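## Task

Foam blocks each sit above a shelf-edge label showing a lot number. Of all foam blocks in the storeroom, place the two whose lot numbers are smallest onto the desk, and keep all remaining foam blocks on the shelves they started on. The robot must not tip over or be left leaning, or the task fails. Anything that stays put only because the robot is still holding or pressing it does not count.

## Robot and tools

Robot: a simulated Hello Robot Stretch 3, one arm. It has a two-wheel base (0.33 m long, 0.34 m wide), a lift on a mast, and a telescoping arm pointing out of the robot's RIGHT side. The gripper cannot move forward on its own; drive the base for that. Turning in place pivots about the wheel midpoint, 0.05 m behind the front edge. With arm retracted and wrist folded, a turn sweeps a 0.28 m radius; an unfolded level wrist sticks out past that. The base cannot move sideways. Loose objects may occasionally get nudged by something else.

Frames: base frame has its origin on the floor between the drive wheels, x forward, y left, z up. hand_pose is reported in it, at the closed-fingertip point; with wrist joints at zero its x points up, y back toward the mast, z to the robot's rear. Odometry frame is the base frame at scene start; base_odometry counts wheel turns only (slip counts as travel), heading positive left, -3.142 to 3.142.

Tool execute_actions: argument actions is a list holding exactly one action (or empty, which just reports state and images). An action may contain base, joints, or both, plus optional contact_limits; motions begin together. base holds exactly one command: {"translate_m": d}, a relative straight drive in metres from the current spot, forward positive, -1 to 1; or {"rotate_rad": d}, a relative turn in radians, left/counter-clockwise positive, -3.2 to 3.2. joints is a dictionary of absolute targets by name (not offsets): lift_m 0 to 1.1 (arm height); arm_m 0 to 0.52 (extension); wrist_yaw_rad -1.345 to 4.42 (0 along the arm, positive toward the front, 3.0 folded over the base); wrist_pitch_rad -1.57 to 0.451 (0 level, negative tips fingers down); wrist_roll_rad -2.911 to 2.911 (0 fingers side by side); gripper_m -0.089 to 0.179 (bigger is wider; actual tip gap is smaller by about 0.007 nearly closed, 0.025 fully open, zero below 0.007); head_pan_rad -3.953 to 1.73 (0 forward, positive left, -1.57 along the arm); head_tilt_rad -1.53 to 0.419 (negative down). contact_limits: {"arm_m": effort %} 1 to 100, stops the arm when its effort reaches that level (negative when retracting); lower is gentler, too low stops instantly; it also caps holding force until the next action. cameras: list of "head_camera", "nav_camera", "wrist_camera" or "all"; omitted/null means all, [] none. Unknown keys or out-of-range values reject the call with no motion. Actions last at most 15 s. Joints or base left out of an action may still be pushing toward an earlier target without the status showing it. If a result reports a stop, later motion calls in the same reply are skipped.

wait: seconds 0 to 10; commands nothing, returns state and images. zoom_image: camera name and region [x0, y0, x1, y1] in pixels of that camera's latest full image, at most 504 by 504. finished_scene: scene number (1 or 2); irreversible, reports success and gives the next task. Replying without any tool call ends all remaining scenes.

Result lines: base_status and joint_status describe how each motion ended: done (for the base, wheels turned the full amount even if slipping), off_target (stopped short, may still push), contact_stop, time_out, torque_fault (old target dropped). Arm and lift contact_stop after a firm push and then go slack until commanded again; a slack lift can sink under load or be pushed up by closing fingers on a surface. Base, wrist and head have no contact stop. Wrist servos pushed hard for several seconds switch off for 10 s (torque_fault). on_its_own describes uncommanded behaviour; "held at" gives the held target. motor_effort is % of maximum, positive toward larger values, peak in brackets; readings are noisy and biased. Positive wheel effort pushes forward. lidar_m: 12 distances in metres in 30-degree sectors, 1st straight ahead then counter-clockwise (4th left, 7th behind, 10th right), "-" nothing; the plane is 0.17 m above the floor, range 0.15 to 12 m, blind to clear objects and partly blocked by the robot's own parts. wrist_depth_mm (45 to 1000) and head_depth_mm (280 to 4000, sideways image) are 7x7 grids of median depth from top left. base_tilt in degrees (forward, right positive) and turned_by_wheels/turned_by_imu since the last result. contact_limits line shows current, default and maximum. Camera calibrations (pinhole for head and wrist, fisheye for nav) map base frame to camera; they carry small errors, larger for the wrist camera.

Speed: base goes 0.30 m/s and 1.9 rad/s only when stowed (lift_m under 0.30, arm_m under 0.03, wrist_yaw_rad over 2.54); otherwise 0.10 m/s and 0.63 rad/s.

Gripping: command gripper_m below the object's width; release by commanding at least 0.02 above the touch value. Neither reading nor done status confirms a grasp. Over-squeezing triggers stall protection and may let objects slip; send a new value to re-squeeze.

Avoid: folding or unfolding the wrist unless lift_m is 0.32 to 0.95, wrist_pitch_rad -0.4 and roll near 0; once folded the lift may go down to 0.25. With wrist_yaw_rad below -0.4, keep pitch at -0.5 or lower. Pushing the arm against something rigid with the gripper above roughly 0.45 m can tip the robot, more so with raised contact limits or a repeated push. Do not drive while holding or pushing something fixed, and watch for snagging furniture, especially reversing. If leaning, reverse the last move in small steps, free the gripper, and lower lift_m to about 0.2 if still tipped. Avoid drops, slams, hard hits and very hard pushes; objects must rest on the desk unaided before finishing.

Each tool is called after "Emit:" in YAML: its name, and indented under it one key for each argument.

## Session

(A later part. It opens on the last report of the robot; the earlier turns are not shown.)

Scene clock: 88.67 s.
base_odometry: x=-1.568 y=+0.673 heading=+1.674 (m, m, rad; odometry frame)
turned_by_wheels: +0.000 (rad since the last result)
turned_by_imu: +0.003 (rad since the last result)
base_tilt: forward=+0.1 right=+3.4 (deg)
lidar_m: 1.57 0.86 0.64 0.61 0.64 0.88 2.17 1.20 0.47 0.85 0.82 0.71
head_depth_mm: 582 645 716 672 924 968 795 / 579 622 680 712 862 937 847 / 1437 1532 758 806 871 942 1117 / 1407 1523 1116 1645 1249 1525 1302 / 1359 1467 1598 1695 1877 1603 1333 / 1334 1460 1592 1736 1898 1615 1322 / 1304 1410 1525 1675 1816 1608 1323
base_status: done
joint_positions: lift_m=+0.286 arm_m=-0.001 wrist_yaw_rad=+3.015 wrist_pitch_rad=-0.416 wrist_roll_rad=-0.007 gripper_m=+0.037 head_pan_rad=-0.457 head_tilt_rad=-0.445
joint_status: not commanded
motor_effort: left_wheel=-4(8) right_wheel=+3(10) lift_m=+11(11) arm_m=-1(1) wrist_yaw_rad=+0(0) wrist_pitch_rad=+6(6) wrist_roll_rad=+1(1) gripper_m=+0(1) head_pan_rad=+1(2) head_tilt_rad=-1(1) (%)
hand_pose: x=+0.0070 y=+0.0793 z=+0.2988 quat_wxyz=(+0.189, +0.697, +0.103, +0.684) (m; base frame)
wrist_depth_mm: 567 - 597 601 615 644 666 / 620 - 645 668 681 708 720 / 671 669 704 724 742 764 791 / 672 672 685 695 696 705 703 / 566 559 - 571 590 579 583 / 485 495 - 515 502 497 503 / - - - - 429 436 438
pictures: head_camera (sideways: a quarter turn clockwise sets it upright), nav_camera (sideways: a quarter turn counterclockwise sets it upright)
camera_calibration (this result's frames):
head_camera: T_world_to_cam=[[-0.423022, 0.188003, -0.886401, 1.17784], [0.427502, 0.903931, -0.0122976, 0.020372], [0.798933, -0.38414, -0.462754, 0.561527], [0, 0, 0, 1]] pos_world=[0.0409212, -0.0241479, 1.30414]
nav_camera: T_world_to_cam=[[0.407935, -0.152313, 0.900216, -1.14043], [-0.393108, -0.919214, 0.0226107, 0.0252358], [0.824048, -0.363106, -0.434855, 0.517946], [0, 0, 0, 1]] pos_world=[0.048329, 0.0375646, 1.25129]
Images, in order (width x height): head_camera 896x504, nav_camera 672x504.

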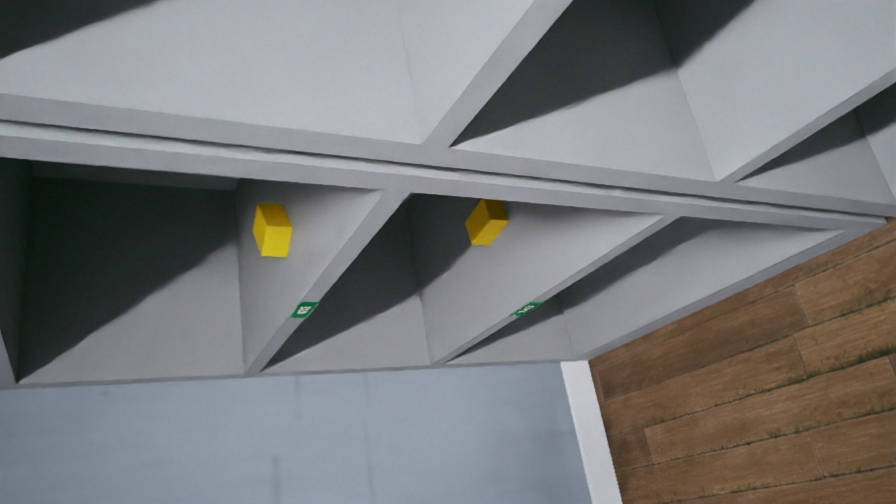

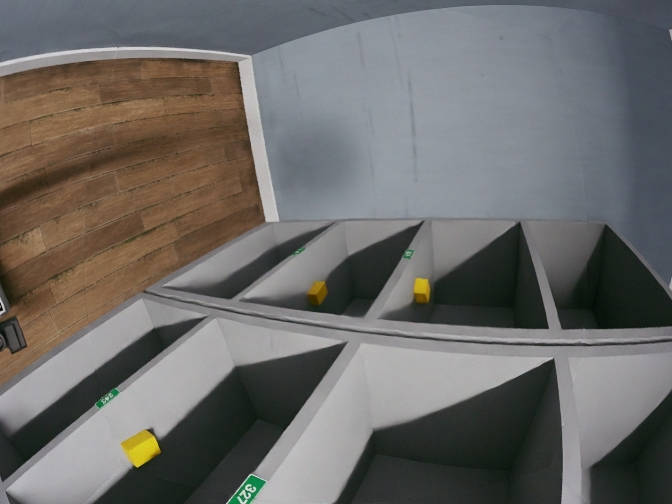

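Emit:
execute_actions:
  actions:
    - {"base":{"translate_m":0.26},"joints":{"head_pan_rad":-0.65,"head_tilt_rad":-0.7}}
  cameras: ["head_camera"]

Emit:
zoom_image:
  camera: "head_camera"
  region: [330,250,630,450]

Emit:
execute_actions:
  actions:
    - {"joints":{"lift_m":0.56,"head_pan_rad":-1.57,"head_tilt_rad":-0.95,"gripper_m":0.1}}
  cameras: ["head_camera"]

Emit:
execute_actions:
  actions:
    - {"joints":{"wrist_yaw_rad":0}}
  cameras: ["head_camera","wrist_camera"]

Scene clock: 105.97 s.
base_odometry: x=-1.595 y=+0.932 heading=+1.674 (m, m, rad; odometry frame)
turned_by_wheels: +0.000 (rad since the last result)
turned_by_imu: +0.001 (rad since the last result)
base_tilt: forward=+0.0 right=+3.5 (deg)
lidar_m: 1.31 0.86 0.63 0.61 0.63 0.87 1.52 0.66 0.74 0.85 0.51 0.57
head_depth_mm: 418 457 524 671 881 803 1084 / 464 507 560 634 765 837 1118 / 1104 774 643 1043 861 1027 1153 / 1204 766 1448 1134 1443 1316 1185 / 1174 853 1429 1200 1532 1363 1181 / 1117 1308 1419 1712 1580 1368 1179 / 1093 1255 1430 1653 1581 1350 1170
base_status: done
joint_positions: lift_m=+0.286 arm_m=-0.001 wrist_yaw_rad=+3.015 wrist_pitch_rad=-0.416 wrist_roll_rad=-0.007 gripper_m=+0.037 head_pan_rad=-0.643 head_tilt_rad=-0.692
joint_status: all done
motor_effort: left_wheel=-3(13) right_wheel=+3(11) lift_m=+10(11) arm_m=-1(1) wrist_yaw_rad=+0(1) wrist_pitch_rad=+6(5) wrist_roll_rad=+1(1) gripper_m=+0(0) head_pan_rad=-2(13) head_tilt_rad=-3(18) (%)
hand_pose: x=+0.0070 y=+0.0793 z=+0.2988 quat_wxyz=(+0.189, +0.697, +0.103, +0.684) (m; base frame)
wrist_depth_mm: 571 - 593 614 620 642 656 / 615 - 640 656 682 703 723 / 665 678 692 727 750 768 795 / 678 676 676 692 683 704 707 / 559 567 - 572 591 583 593 / 484 497 - 509 508 499 504 / - - - - 429 434 436
pictures: head_camera (sideways: a quarter turn clockwise sets it upright)
camera_calibration (this result's frames):
head_camera: T_world_to_cam=[[-0.542755, 0.384388, -0.746769, 0.996523], [0.585433, 0.810679, -0.0082107, 0.0140845], [0.602234, -0.44164, -0.665033, 0.82589], [0, 0, 0, 1]] pos_world=[0.0352432, -0.0297236, 1.29353]
Images, in order (width x height): head_camera 896x504.

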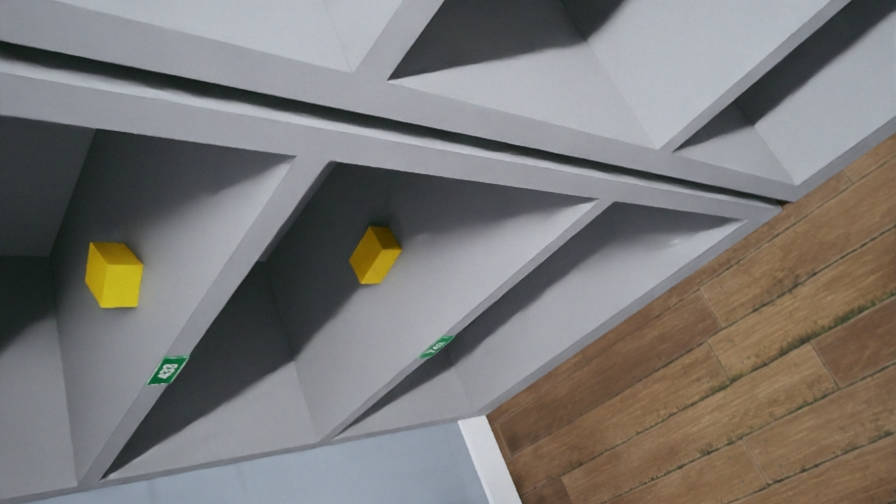

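Region (330, 250, 630, 450) of head_camera's 896x504 image, scaled by 1.680, with more detail than that image has.

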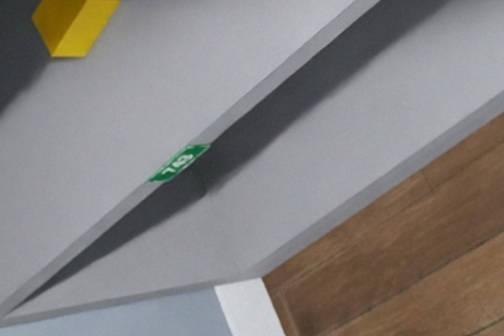

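Scene clock: 109.30 s.
base_odometry: x=-1.595 y=+0.932 heading=+1.674 (m, m, rad; odometry frame)
turned_by_wheels: +0.000 (rad since the last result)
turned_by_imu: +0.000 (rad since the last result)
base_tilt: forward=+0.0 right=+3.5 (deg)
lidar_m: 1.31 0.86 0.63 0.61 0.64 0.87 1.52 0.65 0.74 0.85 0.51 0.57
head_depth_mm: 523 469 1020 908 1245 1217 1123 / 517 467 1014 888 1251 1242 - / 564 464 1015 881 1257 1260 - / 559 464 1010 897 1248 1217 - / 560 461 1033 899 1254 1239 1118 / 558 463 1028 894 1251 1238 1119 / 553 465 909 876 1049 1235 1114
base_status: not commanded
joint_positions: lift_m=+0.559 arm_m=-0.001 wrist_yaw_rad=+3.015 wrist_pitch_rad=-0.416 wrist_roll_rad=-0.007 gripper_m=+0.100 head_pan_rad=-1.563 head_tilt_rad=-0.938
joint_status: all done
motor_effort: left_wheel=-3(3) right_wheel=+3(3) lift_m=+38(40) arm_m=-1(1) wrist_yaw_rad=+0(0) wrist_pitch_rad=+5(6) wrist_roll_rad=+1(0) gripper_m=+0(80) head_pan_rad=-3(29) head_tilt_rad=-4(19) (%)
hand_pose: x=+0.0070 y=+0.0793 z=+0.5723 quat_wxyz=(+0.190, +0.697, +0.103, +0.684) (m; base frame)
wrist_depth_mm: 569 - 591 609 621 646 657 / 616 - 651 656 685 694 729 / 663 685 708 728 751 773 809 / 732 770 795 826 844 878 912 / 813 852 884 888 903 925 958 / 803 806 816 814 807 812 835 / 699 706 711 704 706 728 712
pictures: head_camera (sideways: a quarter turn clockwise sets it upright)
camera_calibration (this result's frames):
head_camera: T_world_to_cam=[[-0.0244949, 0.826523, -0.56237, 0.753084], [0.999625, 0.027151, -0.00363599, 0.00560027], [0.0122637, -0.562248, -0.826878, 1.03995], [0, 0, 0, 1]] pos_world=[0.0000948949, -0.0378822, 1.28345]
Images, in order (width x height): head_camera 896x504.

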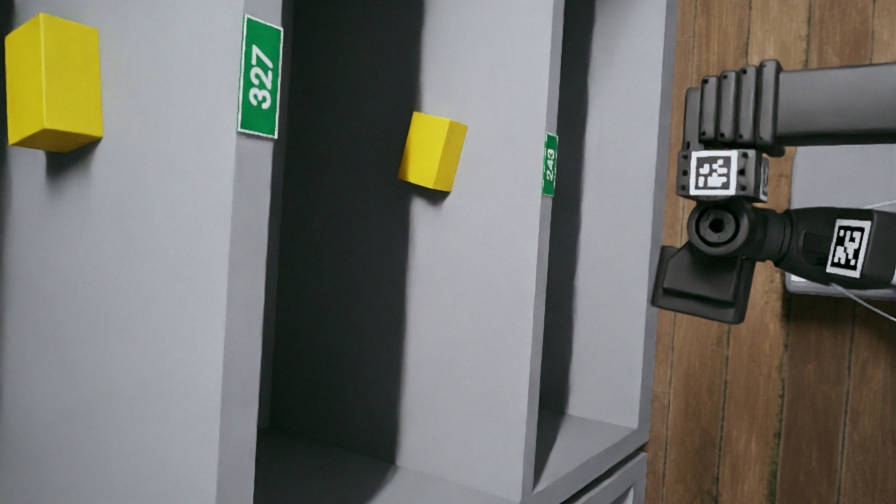

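Scene clock: 111.80 s.
base_odometry: x=-1.595 y=+0.932 heading=+1.674 (m, m, rad; odometry frame)
turned_by_wheels: +0.000 (rad since the last result)
turned_by_imu: +0.000 (rad since the last result)
base_tilt: forward=+0.1 right=+3.6 (deg)
lidar_m: 1.31 0.86 0.63 0.61 0.63 0.87 1.51 0.65 0.74 0.85 0.51 0.57
head_depth_mm: 522 468 1025 906 1243 1227 1125 / 517 467 1014 889 1244 1240 - / 562 465 1018 880 1250 - - / 560 464 1013 901 1234 1219 - / 559 462 1029 900 1249 1230 1123 / 556 462 1029 897 1243 1245 1115 / 554 466 905 880 1050 1224 1115
base_status: not commanded
joint_positions: lift_m=+0.559 arm_m=-0.001 wrist_yaw_rad=+0.002 wrist_pitch_rad=-0.416 wrist_roll_rad=-0.007 gripper_m=+0.100 head_pan_rad=-1.563 head_tilt_rad=-0.938
joint_status: all done
motor_effort: left_wheel=-3(3) right_wheel=+3(3) lift_m=+38(38) arm_m=-1(1) wrist_yaw_rad=-2(2) wrist_pitch_rad=+6(5) wrist_roll_rad=+1(1) gripper_m=+0(1) head_pan_rad=-3(2) head_tilt_rad=-4(4) (%)
hand_pose: x=-0.0210 y=-0.3681 z=+0.5723 quat_wxyz=(+0.695, +0.148, -0.689, -0.145) (m; base frame)
wrist_depth_mm: 416 548 557 549 553 555 548 / 395 422 432 438 321 455 458 / 315 320 323 330 299 320 338 / 253 256 259 260 262 266 267 / 223 222 221 223 219 220 223 / 430 542 706 704 683 459 562 / 418 601 634 626 626 631 603
pictures: head_camera (sideways: a quarter turn clockwise sets it upright), wrist_camera
camera_calibration (this result's frames):
head_camera: T_world_to_cam=[[-0.0244947, 0.826523, -0.56237, 0.753084], [0.999625, 0.0271507, -0.00363599, 0.00560027], [0.0122635, -0.562248, -0.826878, 1.03995], [0, 0, 0, 1]] pos_world=[0.0000948859, -0.0378822, 1.28345]
wrist_camera: T_world_to_cam=[[-0.998945, -0.0223676, 0.0400971, -0.0498269], [-0.0457282, 0.563167, -0.825077, 0.71111], [-0.00412636, -0.82604, -0.563596, 0.180315], [0, 0, 0, 1]] pos_world=[-0.0165125, -0.252641, 0.690343]
Images, in order (width x height): head_camera 896x504, wrist_camera 644x364.

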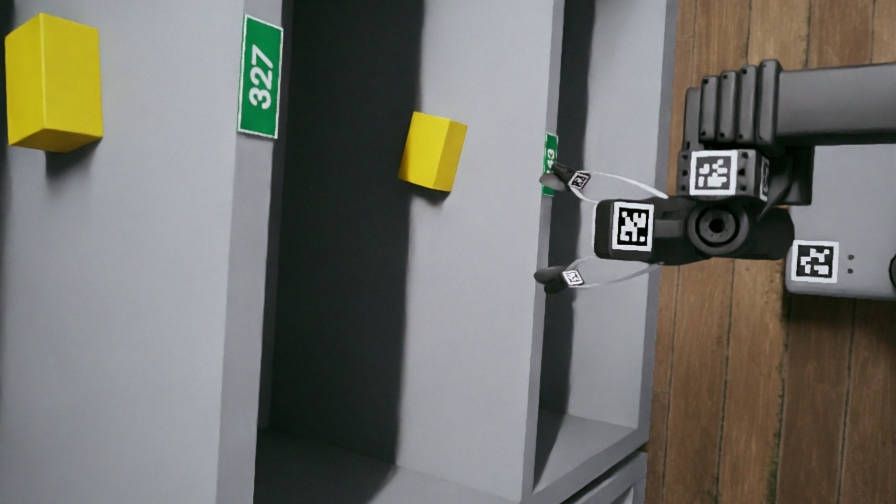

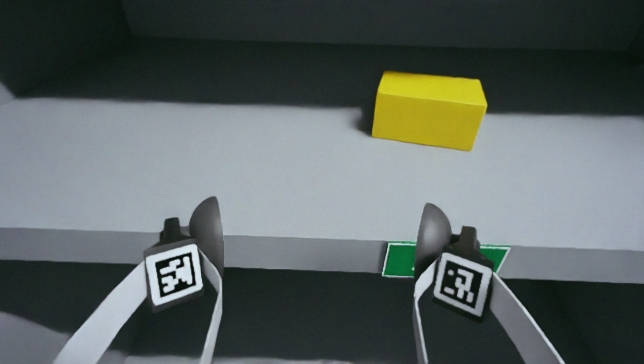

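Emit:
execute_actions:
  actions:
    - {"base":{"translate_m":-0.058},"joints":{"wrist_yaw_rad":-0.2,"gripper_m":0.179,"arm_m":0.1}}
  cameras: ["wrist_camera"]

Emit:
execute_actions:
  actions:
    - {"joints":{"arm_m":0.21}}
  cameras: ["wrist_camera"]

Scene clock: 119.93 s.
base_odometry: x=-1.589 y=+0.874 heading=+1.674 (m, m, rad; odometry frame)
turned_by_wheels: +0.000 (rad since the last result)
turned_by_imu: +0.000 (rad since the last result)
base_tilt: forward=+0.0 right=+3.5 (deg)
lidar_m: 1.36 0.86 0.63 0.61 0.64 0.87 1.52 0.61 0.65 0.85 0.55 0.57
head_depth_mm: 568 470 1016 909 1242 1221 1131 / 524 468 1015 903 848 - - / 517 465 1014 882 - 1225 - / 561 464 1009 902 1254 1224 - / 558 462 1028 898 1245 1227 1120 / 557 462 1029 896 1273 1233 1115 / 553 464 1002 890 1158 1225 1115
base_status: done
joint_positions: lift_m=+0.559 arm_m=+0.100 wrist_yaw_rad=-0.199 wrist_pitch_rad=-0.416 wrist_roll_rad=-0.007 gripper_m=+0.179 head_pan_rad=-1.563 head_tilt_rad=-0.938
joint_status: all done
motor_effort: left_wheel=-3(10) right_wheel=+3(4) lift_m=+38(38) arm_m=+3(2) wrist_yaw_rad=-1(2) wrist_pitch_rad=+5(6) wrist_roll_rad=+1(1) gripper_m=+1(84) head_pan_rad=-1(3) head_tilt_rad=-4(4) (%)
hand_pose: x=-0.0658 y=-0.4649 z=+0.5723 quat_wxyz=(+0.676, +0.078, -0.700, -0.214) (m; base frame)
wrist_depth_mm: 420 437 452 474 491 508 419 / 416 424 428 444 445 451 409 / 315 317 291 234 330 335 336 / 253 253 218 212 264 264 266 / 219 213 214 216 217 222 222 / - 182 183 185 185 187 192 / 157 159 161 161 162 162 161
pictures: wrist_camera
camera_calibration (this result's frames):
wrist_camera: T_world_to_cam=[[-0.983304, 0.177497, 0.0400972, -0.0028524], [0.0676142, 0.56096, -0.825077, 0.769992], [-0.168941, -0.80859, -0.563596, 0.0974577], [0, 0, 0, 1]] pos_world=[-0.0384025, -0.352625, 0.690343]
Images, in order (width x height): wrist_camera 644x364.

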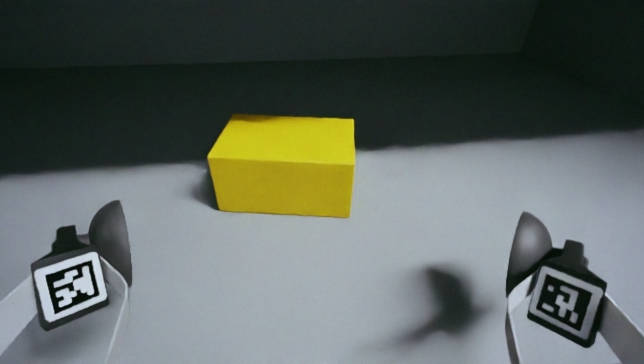

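Scene clock: 122.00 s.
base_odometry: x=-1.589 y=+0.874 heading=+1.674 (m, m, rad; odometry frame)
turned_by_wheels: +0.000 (rad since the last result)
turned_by_imu: +0.000 (rad since the last result)
base_tilt: forward=+0.1 right=+3.5 (deg)
lidar_m: 1.36 0.86 0.63 0.61 0.64 0.87 1.51 0.61 0.66 0.85 0.55 0.57
head_depth_mm: 566 468 1019 905 1241 1223 1126 / 524 466 1017 924 1041 - - / 517 465 1011 943 1283 1220 - / 561 464 1009 899 1251 1217 - / 557 461 1027 900 1256 1239 1122 / 557 462 1027 898 1262 1235 1114 / 553 464 1005 894 1159 1227 1119
base_status: not commanded
joint_positions: lift_m=+0.559 arm_m=+0.210 wrist_yaw_rad=-0.199 wrist_pitch_rad=-0.416 wrist_roll_rad=-0.007 gripper_m=+0.179 head_pan_rad=-1.563 head_tilt_rad=-0.938
joint_status: all done
motor_effort: left_wheel=-4(3) right_wheel=+3(3) lift_m=+38(38) arm_m=+3(4) wrist_yaw_rad=-1(1) wrist_pitch_rad=+6(6) wrist_roll_rad=+1(1) gripper_m=-1(0) head_pan_rad=-2(3) head_tilt_rad=-4(4) (%)
hand_pose: x=-0.0658 y=-0.5749 z=+0.5723 quat_wxyz=(+0.676, +0.078, -0.700, -0.214) (m; base frame)
wrist_depth_mm: 331 341 356 371 390 406 409 / 356 370 383 397 416 432 416 / 311 316 321 325 330 333 339 / 251 255 257 258 261 265 266 / 218 211 157 153 210 222 221 / - 182 130 131 136 186 191 / 156 159 120 120 121 162 160
pictures: wrist_camera
camera_calibration (this result's frames):
wrist_camera: T_world_to_cam=[[-0.983289, 0.17758, 0.0400972, 0.0167021], [0.0676618, 0.560955, -0.825077, 0.831696], [-0.16901, -0.808576, -0.563596, 0.00851653], [0, 0, 0, 1]] pos_world=[-0.0384116, -0.462623, 0.690343]
Images, in order (width x height): wrist_camera 644x364.

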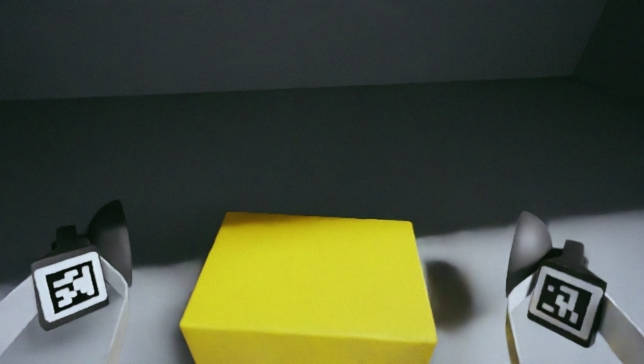

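Slightly too far.

Emit:
execute_actions:
  actions:
    - {"joints":{"arm_m":0.19,"gripper_m":0.12}}
  cameras: []

Emit:
execute_actions:
  actions:
    - {"joints":{"gripper_m":0.045}}
  cameras: []

Emit:
execute_actions:
  actions:
    - {"joints":{"lift_m":0.59}}
  cameras: ["wrist_camera"]

Scene clock: 127.87 s.
base_odometry: x=-1.589 y=+0.874 heading=+1.674 (m, m, rad; odometry frame)
turned_by_wheels: +0.000 (rad since the last result)
turned_by_imu: +0.000 (rad since the last result)
base_tilt: forward=+0.0 right=+3.4 (deg)
lidar_m: 1.37 0.86 0.63 0.61 0.64 0.87 1.52 0.61 0.66 0.85 0.55 0.57
head_depth_mm: 568 467 1018 908 1245 1232 1134 / 524 467 1016 923 1240 - - / 516 465 1013 878 1255 1221 - / 561 463 1018 900 1255 1216 - / 559 462 1027 897 1253 1234 1123 / 557 462 1031 899 1271 1227 1119 / 554 464 1005 891 1162 1227 1109
base_status: not commanded
joint_positions: lift_m=+0.559 arm_m=+0.190 wrist_yaw_rad=-0.199 wrist_pitch_rad=-0.416 wrist_roll_rad=-0.007 gripper_m=+0.120 head_pan_rad=-1.563 head_tilt_rad=-0.938
joint_status: all done
motor_effort: left_wheel=-4(3) right_wheel=+3(3) lift_m=+38(38) arm_m=-2(2) wrist_yaw_rad=-1(1) wrist_pitch_rad=+5(5) wrist_roll_rad=+1(1) gripper_m=-1(86) head_pan_rad=-2(2) head_tilt_rad=-4(4) (%)
hand_pose: x=-0.0658 y=-0.5554 z=+0.5723 quat_wxyz=(+0.676, +0.078, -0.700, -0.214) (m; base frame)
wrist_depth_mm: 345 357 370 390 407 424 419 / 368 383 400 413 427 448 410 / 314 318 322 326 331 333 339 / 252 254 257 259 261 264 266 / 210 219 153 153 184 222 221 / 181 - 137 135 139 193 189 / - 158 152 152 155 159 165
pictures: none
No camera images: the call's "cameras" was empty. Leave "cameras" out to get every camera's image.

Scene clock: 129.10 s.
base_odometry: x=-1.589 y=+0.874 heading=+1.674 (m, m, rad; odometry frame)
turned_by_wheels: +0.000 (rad since the last result)
turned_by_imu: +0.000 (rad since the last result)
base_tilt: forward=+0.1 right=+3.4 (deg)
lidar_m: 1.36 0.86 0.63 0.61 0.64 0.87 1.51 0.61 0.66 0.85 0.55 0.57
head_depth_mm: 569 468 1023 904 1250 1230 1124 / 524 467 1019 919 1238 - - / 516 465 1013 879 1253 1219 - / 560 463 1014 901 1256 1221 - / 557 462 1028 897 1249 1230 1111 / 555 460 1026 895 1268 1236 1112 / 555 464 1004 898 1169 1226 1113
base_status: not commanded
joint_positions: lift_m=+0.559 arm_m=+0.190 wrist_yaw_rad=-0.199 wrist_pitch_rad=-0.417 wrist_roll_rad=-0.007 gripper_m=+0.046 head_pan_rad=-1.563 head_tilt_rad=-0.938
joint_status: all done
motor_effort: left_wheel=-3(3) right_wheel=+3(3) lift_m=+38(38) arm_m=-3(3) wrist_yaw_rad=+0(1) wrist_pitch_rad=+6(6) wrist_roll_rad=+1(1) gripper_m=-22(95) head_pan_rad=-2(2) head_tilt_rad=-4(4) (%)
hand_pose: x=-0.0658 y=-0.5553 z=+0.5721 quat_wxyz=(+0.676, +0.078, -0.700, -0.214) (m; base frame)
wrist_depth_mm: 346 356 372 387 405 424 422 / 369 381 398 410 428 447 410 / 316 316 320 327 327 334 337 / 252 254 256 258 262 264 265 / 210 212 151 153 156 220 220 / 181 187 135 134 134 190 188 / 162 159 154 151 154 162 164
pictures: none
No camera images: the call's "cameras" was empty. Leave "cameras" out to get every camera's image.

Scene clock: 130.17 s.
base_odometry: x=-1.589 y=+0.874 heading=+1.674 (m, m, rad; odometry frame)
turned_by_wheels: +0.000 (rad since the last result)
turned_by_imu: +0.000 (rad since the last result)
base_tilt: forward=+0.1 right=+3.4 (deg)
lidar_m: 1.36 0.86 0.63 0.61 0.63 0.87 1.52 0.61 0.66 0.85 0.55 0.57
head_depth_mm: 568 469 1022 908 1244 1220 1120 / 524 467 1018 922 - - - / 517 465 1010 - 1256 1218 - / 560 463 1011 900 1256 1226 - / 559 462 1029 902 1249 1237 1115 / 556 461 1027 899 1265 1225 1118 / 554 464 1002 892 1160 1231 1111
base_status: not commanded
joint_positions: lift_m=+0.589 arm_m=+0.190 wrist_yaw_rad=-0.199 wrist_pitch_rad=-0.419 wrist_roll_rad=-0.007 gripper_m=+0.051 head_pan_rad=-1.563 head_tilt_rad=-0.938
joint_status: all done
on_its_own: gripper_m is held at +0.051, not at your +0.045, by its stall guard, which is still easing
motor_effort: left_wheel=-3(3) right_wheel=+3(3) lift_m=+38(39) arm_m=-2(2) wrist_yaw_rad=-1(1) wrist_pitch_rad=+6(7) wrist_roll_rad=+1(1) gripper_m=-11(22) head_pan_rad=-2(2) head_tilt_rad=-4(4) (%)
hand_pose: x=-0.0658 y=-0.5551 z=+0.6017 quat_wxyz=(+0.676, +0.079, -0.700, -0.215) (m; base frame)
wrist_depth_mm: 347 359 371 388 408 428 428 / 375 388 406 429 449 468 429 / 371 377 380 388 391 396 399 / 299 300 304 307 311 313 316 / 251 251 152 153 156 259 260 / 215 221 135 134 134 226 223 / 190 188 181 151 184 193 195
pictures: wrist_camera
camera_calibration (this result's frames):
wrist_camera: T_world_to_cam=[[-0.983309, 0.177481, 0.040047, 0.0120447], [0.0680701, 0.562984, -0.82366, 0.845169], [-0.16873, -0.807186, -0.565668, 0.0431416], [0, 0, 0, 1]] pos_world=[-0.0384078, -0.443131, 0.720053]
Images, in order (width x height): wrist_camera 644x364.

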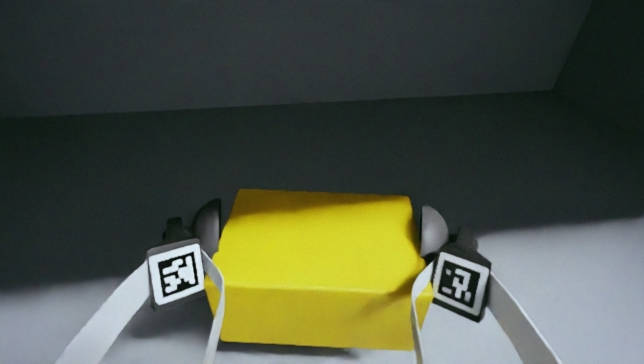

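Emit:
execute_actions:
  actions:
    - {"joints":{"arm_m":0}}
  cameras: []

Emit:
execute_actions:
  actions:
    - {"joints":{"wrist_yaw_rad":2.65,"lift_m":0.45}}
  cameras: []

Emit:
execute_actions:
  actions:
    - {"joints":{"lift_m":0.285}}
  cameras: []

Emit:
execute_actions:
  actions:
    - {"base":{"translate_m":-0.95}}
  cameras: ["head_camera"]

Emit:
execute_actions:
  actions:
    - {"base":{"translate_m":-1.0}}
  cameras: ["head_camera"]

Emit:
execute_actions:
  actions:
    - {"base":{"translate_m":-0.9}}
  cameras: ["wrist_camera"]

Scene clock: 142.30 s.
base_odometry: x=-1.589 y=+0.874 heading=+1.674 (m, m, rad; odometry frame)
turned_by_wheels: +0.000 (rad since the last result)
turned_by_imu: +0.001 (rad since the last result)
base_tilt: forward=+0.1 right=+3.5 (deg)
lidar_m: 1.36 0.86 0.63 0.61 0.64 0.87 1.52 0.61 0.66 0.85 0.55 0.57
head_depth_mm: 567 470 1019 908 1238 1226 1122 / 525 467 1017 905 1241 1223 - / 516 465 1017 904 745 - - / 562 463 1012 901 1249 1227 - / 557 461 1032 899 1250 1234 1121 / 556 461 1028 896 1265 1227 1113 / 554 464 1002 890 1160 1221 1115
base_status: not commanded
joint_positions: lift_m=+0.589 arm_m=+0.000 wrist_yaw_rad=-0.199 wrist_pitch_rad=-0.419 wrist_roll_rad=-0.007 gripper_m=+0.052 head_pan_rad=-1.563 head_tilt_rad=-0.938
joint_status: all done
on_its_own: gripper_m is held at +0.051, not at your +0.045, by its stall guard, which is not easing now
motor_effort: left_wheel=-3(3) right_wheel=+3(3) lift_m=+38(39) arm_m=-3(5) wrist_yaw_rad=-1(1) wrist_pitch_rad=+6(6) wrist_roll_rad=+1(1) gripper_m=-19(19) head_pan_rad=-2(3) head_tilt_rad=-4(4) (%)
hand_pose: x=-0.0658 y=-0.3650 z=+0.6016 quat_wxyz=(+0.676, +0.079, -0.700, -0.215) (m; base frame)
wrist_depth_mm: 500 522 536 570 595 575 424 / 493 501 510 516 525 528 430 / 371 378 384 389 392 398 397 / 298 304 305 308 310 314 319 / 249 254 152 152 156 270 279 / 216 222 136 134 134 570 450 / 547 656 628 151 629 643 466
pictures: none
No camera images: the call's "cameras" was empty. Leave "cameras" out to get every camera's image.

Scene clock: 144.70 s.
base_odometry: x=-1.589 y=+0.874 heading=+1.674 (m, m, rad; odometry frame)
turned_by_wheels: +0.000 (rad since the last result)
turned_by_imu: +0.000 (rad since the last result)
base_tilt: forward=+0.0 right=+3.4 (deg)
lidar_m: 1.37 0.86 0.63 0.61 0.64 0.87 1.52 0.61 0.66 0.85 0.55 0.57
head_depth_mm: 568 469 1023 911 1249 1224 1132 / 524 467 1018 909 1240 1239 1133 / 516 466 1012 903 1257 1249 - / 560 464 1008 904 1252 1231 - / 557 461 1029 899 1255 1235 1135 / 556 462 1021 893 1264 1240 1114 / 554 464 1002 893 1163 1222 1110
base_status: not commanded
joint_positions: lift_m=+0.451 arm_m=+0.000 wrist_yaw_rad=+2.648 wrist_pitch_rad=-0.419 wrist_roll_rad=-0.007 gripper_m=+0.052 head_pan_rad=-1.563 head_tilt_rad=-0.938
joint_status: all done
on_its_own: gripper_m is held at +0.051, not at your +0.045, by its stall guard, which is not easing now
motor_effort: left_wheel=-3(3) right_wheel=+3(3) lift_m=+10(35) arm_m=-2(3) wrist_yaw_rad=+2(3) wrist_pitch_rad=+6(6) wrist_roll_rad=+1(1) gripper_m=-18(20) head_pan_rad=-2(2) head_tilt_rad=-4(4) (%)
hand_pose: x=+0.0851 y=+0.0522 z=+0.4632 quat_wxyz=(+0.312, +0.704, -0.025, +0.637) (m; base frame)
wrist_depth_mm: 501 551 608 698 797 918 - / 542 590 670 756 874 - - / 585 644 715 838 984 - - / 622 697 777 872 968 977 984 / 675 738 151 152 155 803 802 / - 697 135 134 134 704 700 / - 591 563 152 576 603 604
pictures: none
No camera images: the call's "cameras" was empty. Leave "cameras" out to get every camera's image.

Scene clock: 147.03 s.
base_odometry: x=-1.589 y=+0.874 heading=+1.674 (m, m, rad; odometry frame)
turned_by_wheels: +0.000 (rad since the last result)
turned_by_imu: +0.000 (rad since the last result)
base_tilt: forward=+0.0 right=+3.4 (deg)
lidar_m: 1.36 0.86 0.63 0.61 0.64 0.88 1.52 0.61 0.66 0.85 0.55 0.57
head_depth_mm: 569 468 1019 909 1243 1232 1121 / 525 468 1015 907 1243 1224 1138 / 517 466 1013 908 1262 1231 - / 561 464 1010 900 1244 1239 - / 558 462 1037 897 1254 1235 1128 / 557 461 1028 894 1261 1228 1117 / 556 465 998 895 1164 1228 1113
base_status: not commanded
joint_positions: lift_m=+0.286 arm_m=+0.000 wrist_yaw_rad=+2.648 wrist_pitch_rad=-0.419 wrist_roll_rad=-0.007 gripper_m=+0.052 head_pan_rad=-1.563 head_tilt_rad=-0.938
joint_status: all done
on_its_own: gripper_m is held at +0.051, not at your +0.045, by its stall guard, which is not easing now
motor_effort: left_wheel=-3(3) right_wheel=+3(3) lift_m=+11(10) arm_m=-2(2) wrist_yaw_rad=+2(2) wrist_pitch_rad=+6(7) wrist_roll_rad=+1(1) gripper_m=-19(19) head_pan_rad=-3(2) head_tilt_rad=-4(4) (%)
hand_pose: x=+0.0850 y=+0.0522 z=+0.2981 quat_wxyz=(+0.312, +0.704, -0.025, +0.637) (m; base frame)
wrist_depth_mm: 506 546 610 704 795 917 - / 534 591 658 757 861 - - / 574 630 714 796 870 892 898 / 624 647 682 688 696 699 695 / 569 553 151 152 156 584 578 / - 497 134 135 134 500 499 / - - 150 151 409 433 437
pictures: none
No camera images: the call's "cameras" was empty. Leave "cameras" out to get every camera's image.

Scene clock: 151.80 s.
base_odometry: x=-1.492 y=-0.071 heading=+1.673 (m, m, rad; odometry frame)
turned_by_wheels: +0.000 (rad since the last result)
turned_by_imu: -0.003 (rad since the last result)
base_tilt: forward=+0.0 right=+3.6 (deg)
lidar_m: 2.30 0.88 0.64 0.62 0.64 0.88 2.44 0.60 0.64 0.85 0.55 0.56
head_depth_mm: 569 469 1002 910 1242 1218 1128 / 550 467 1016 905 1246 1224 1138 / 502 465 1012 902 1237 1227 - / 514 463 1011 898 1255 1241 - / 559 462 1006 898 1246 1221 1137 / 556 460 1004 894 1248 1233 1110 / 554 460 1007 895 1135 1230 1109
base_status: done
joint_positions: lift_m=+0.286 arm_m=+0.000 wrist_yaw_rad=+2.648 wrist_pitch_rad=-0.420 wrist_roll_rad=-0.007 gripper_m=+0.052 head_pan_rad=-1.563 head_tilt_rad=-0.938
joint_status: not commanded
on_its_own: gripper_m is held at +0.051, not at your +0.045, by its stall guard, which is not easing now
motor_effort: left_wheel=-3(16) right_wheel=+3(6) lift_m=+10(11) arm_m=-2(2) wrist_yaw_rad=+2(2) wrist_pitch_rad=+7(6) wrist_roll_rad=+1(1) gripper_m=-19(19) head_pan_rad=-2(2) head_tilt_rad=-4(4) (%)
hand_pose: x=+0.0849 y=+0.0522 z=+0.2981 quat_wxyz=(+0.312, +0.704, -0.025, +0.637) (m; base frame)
wrist_depth_mm: 511 557 615 701 799 948 - / 548 595 674 776 902 - - / 583 642 728 804 872 888 909 / 612 658 683 687 679 699 704 / 565 571 152 152 156 577 586 / - 495 134 135 134 501 494 / - - 149 152 409 429 433
pictures: head_camera (sideways: a quarter turn clockwise sets it upright)
camera_calibration (this result's frames):
head_camera: T_world_to_cam=[[-0.0240428, 0.826673, -0.562169, 0.75282], [0.999639, 0.0266039, -0.00363131, 0.00559409], [0.011954, -0.562054, -0.827014, 1.04013], [0, 0, 0, 1]] pos_world=[0.0000740986, -0.0378744, 1.28344]
Images, in order (width x height): head_camera 896x504.

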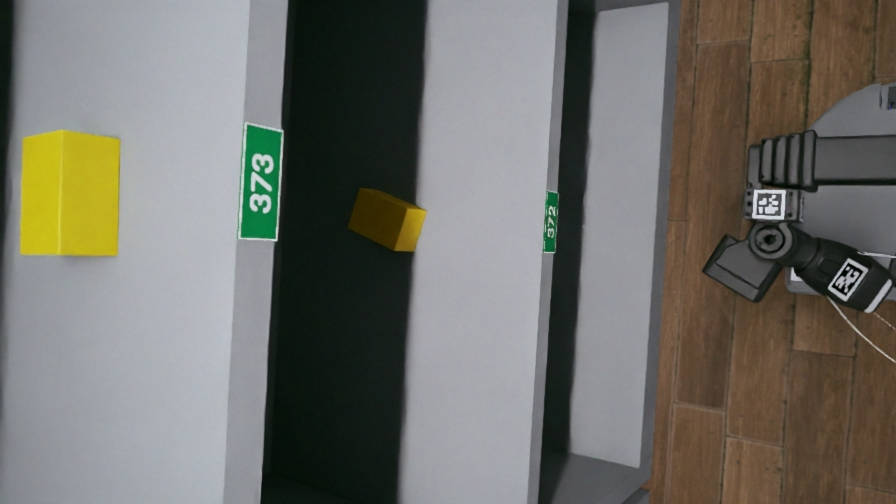

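Scene clock: 156.73 s.
base_odometry: x=-1.389 y=-1.066 heading=+1.673 (m, m, rad; odometry frame)
turned_by_wheels: +0.000 (rad since the last result)
turned_by_imu: -0.003 (rad since the last result)
base_tilt: forward=+0.0 right=+3.5 (deg)
lidar_m: 1.52 0.88 0.64 0.62 0.64 0.88 1.45 0.55 0.55 0.84 0.64 0.60
head_depth_mm: 568 470 1002 910 1079 1218 1126 / 565 467 996 900 1242 1221 1139 / 533 465 1014 902 1238 1233 - / 483 463 1009 867 1247 1235 - / 558 462 1010 894 1252 1217 1134 / 555 461 1009 900 1254 1225 1116 / 554 461 1006 894 1231 1235 1115
base_status: done
joint_positions: lift_m=+0.286 arm_m=+0.000 wrist_yaw_rad=+2.648 wrist_pitch_rad=-0.420 wrist_roll_rad=-0.007 gripper_m=+0.052 head_pan_rad=-1.563 head_tilt_rad=-0.938
joint_status: not commanded
on_its_own: gripper_m is held at +0.051, not at your +0.045, by its stall guard, which is not easing now
motor_effort: left_wheel=-2(16) right_wheel=+2(4) lift_m=+10(11) arm_m=-2(2) wrist_yaw_rad=+2(2) wrist_pitch_rad=+7(6) wrist_roll_rad=+1(1) gripper_m=-19(19) head_pan_rad=-2(2) head_tilt_rad=-4(4) (%)
hand_pose: x=+0.0849 y=+0.0522 z=+0.2981 quat_wxyz=(+0.312, +0.704, -0.025, +0.637) (m; base frame)
wrist_depth_mm: 510 556 616 699 795 961 - / 550 593 676 774 917 - - / 585 642 721 811 859 874 896 / 613 652 689 692 700 695 705 / 562 562 152 152 156 581 577 / - 491 134 134 134 511 501 / - - 150 152 405 436 437
pictures: head_camera (sideways: a quarter turn clockwise sets it upright)
camera_calibration (this result's frames):
head_camera: T_world_to_cam=[[-0.0239816, 0.826675, -0.562169, 0.752819], [0.999641, 0.0265299, -0.00363131, 0.00559408], [0.0119124, -0.562054, -0.827014, 1.04013], [0, 0, 0, 1]] pos_world=[0.0000712948, -0.037874, 1.28344]
Images, in order (width x height): head_camera 896x504.

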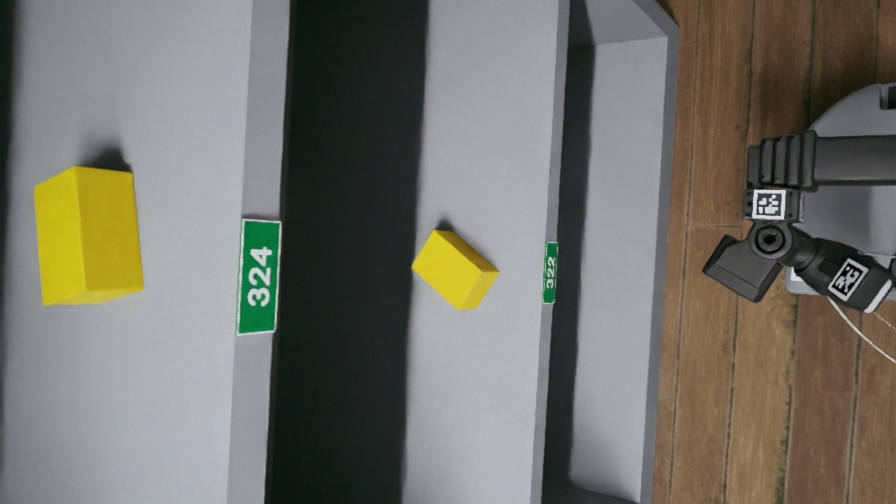

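Scene clock: 161.43 s.
base_odometry: x=-1.297 y=-1.961 heading=+1.673 (m, m, rad; odometry frame)
turned_by_wheels: +0.000 (rad since the last result)
turned_by_imu: -0.003 (rad since the last result)
base_tilt: forward=+0.1 right=+3.5 (deg)
lidar_m: 2.32 0.88 0.64 0.62 0.64 0.57 0.55 0.57 0.78 2.12 0.67 0.61
head_depth_mm: 1979 1921 1731 1556 1382 1243 1125 / 2603 2121 1798 1559 1384 1242 1139 / 2576 2099 1779 1561 1380 1255 - / 2541 2090 1781 1556 1377 1258 - / 2541 2072 1800 1551 1377 1234 1132 / 2504 2097 1782 1549 1379 1231 1119 / 2507 2093 1766 1450 1348 1235 1112
base_status: done
joint_positions: lift_m=+0.286 arm_m=+0.000 wrist_yaw_rad=+2.648 wrist_pitch_rad=-0.420 wrist_roll_rad=-0.007 gripper_m=+0.052 head_pan_rad=-1.564 head_tilt_rad=-0.938
joint_status: not commanded
on_its_own: gripper_m is held at +0.051, not at your +0.045, by its stall guard, which is not easing now
motor_effort: left_wheel=-1(14) right_wheel=+2(4) lift_m=+11(11) arm_m=-3(2) wrist_yaw_rad=+1(2) wrist_pitch_rad=+7(7) wrist_roll_rad=+1(1) gripper_m=-19(20) head_pan_rad=-1(2) head_tilt_rad=-4(4) (%)
hand_pose: x=+0.0849 y=+0.0522 z=+0.2981 quat_wxyz=(+0.312, +0.704, -0.025, +0.637) (m; base frame)
wrist_depth_mm: 512 563 624 698 815 957 - / 546 598 686 768 885 - - / 580 641 712 811 859 894 894 / 613 649 686 691 688 695 708 / 563 565 152 152 156 581 595 / - 499 134 135 134 500 500 / - - 149 151 410 433 434
pictures: wrist_camera
camera_calibration (this result's frames):
wrist_camera: T_world_to_cam=[[0.889402, -0.45537, 0.0400385, -0.0613536], [-0.228943, -0.519538, -0.823204, 0.324539], [0.395664, 0.722993, -0.566332, 0.259379], [0, 0, 0, 1]] pos_world=[0.0262422, -0.046857, 0.416513]
Images, in order (width x height): wrist_camera 644x364.

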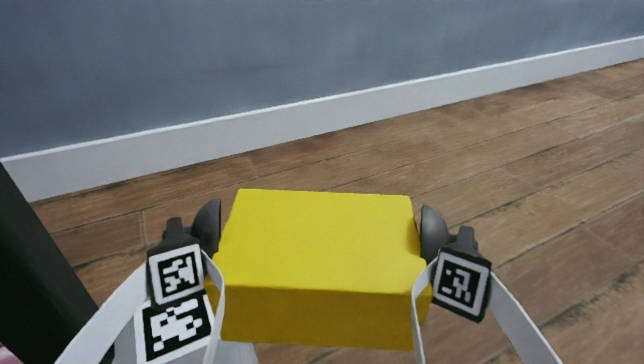

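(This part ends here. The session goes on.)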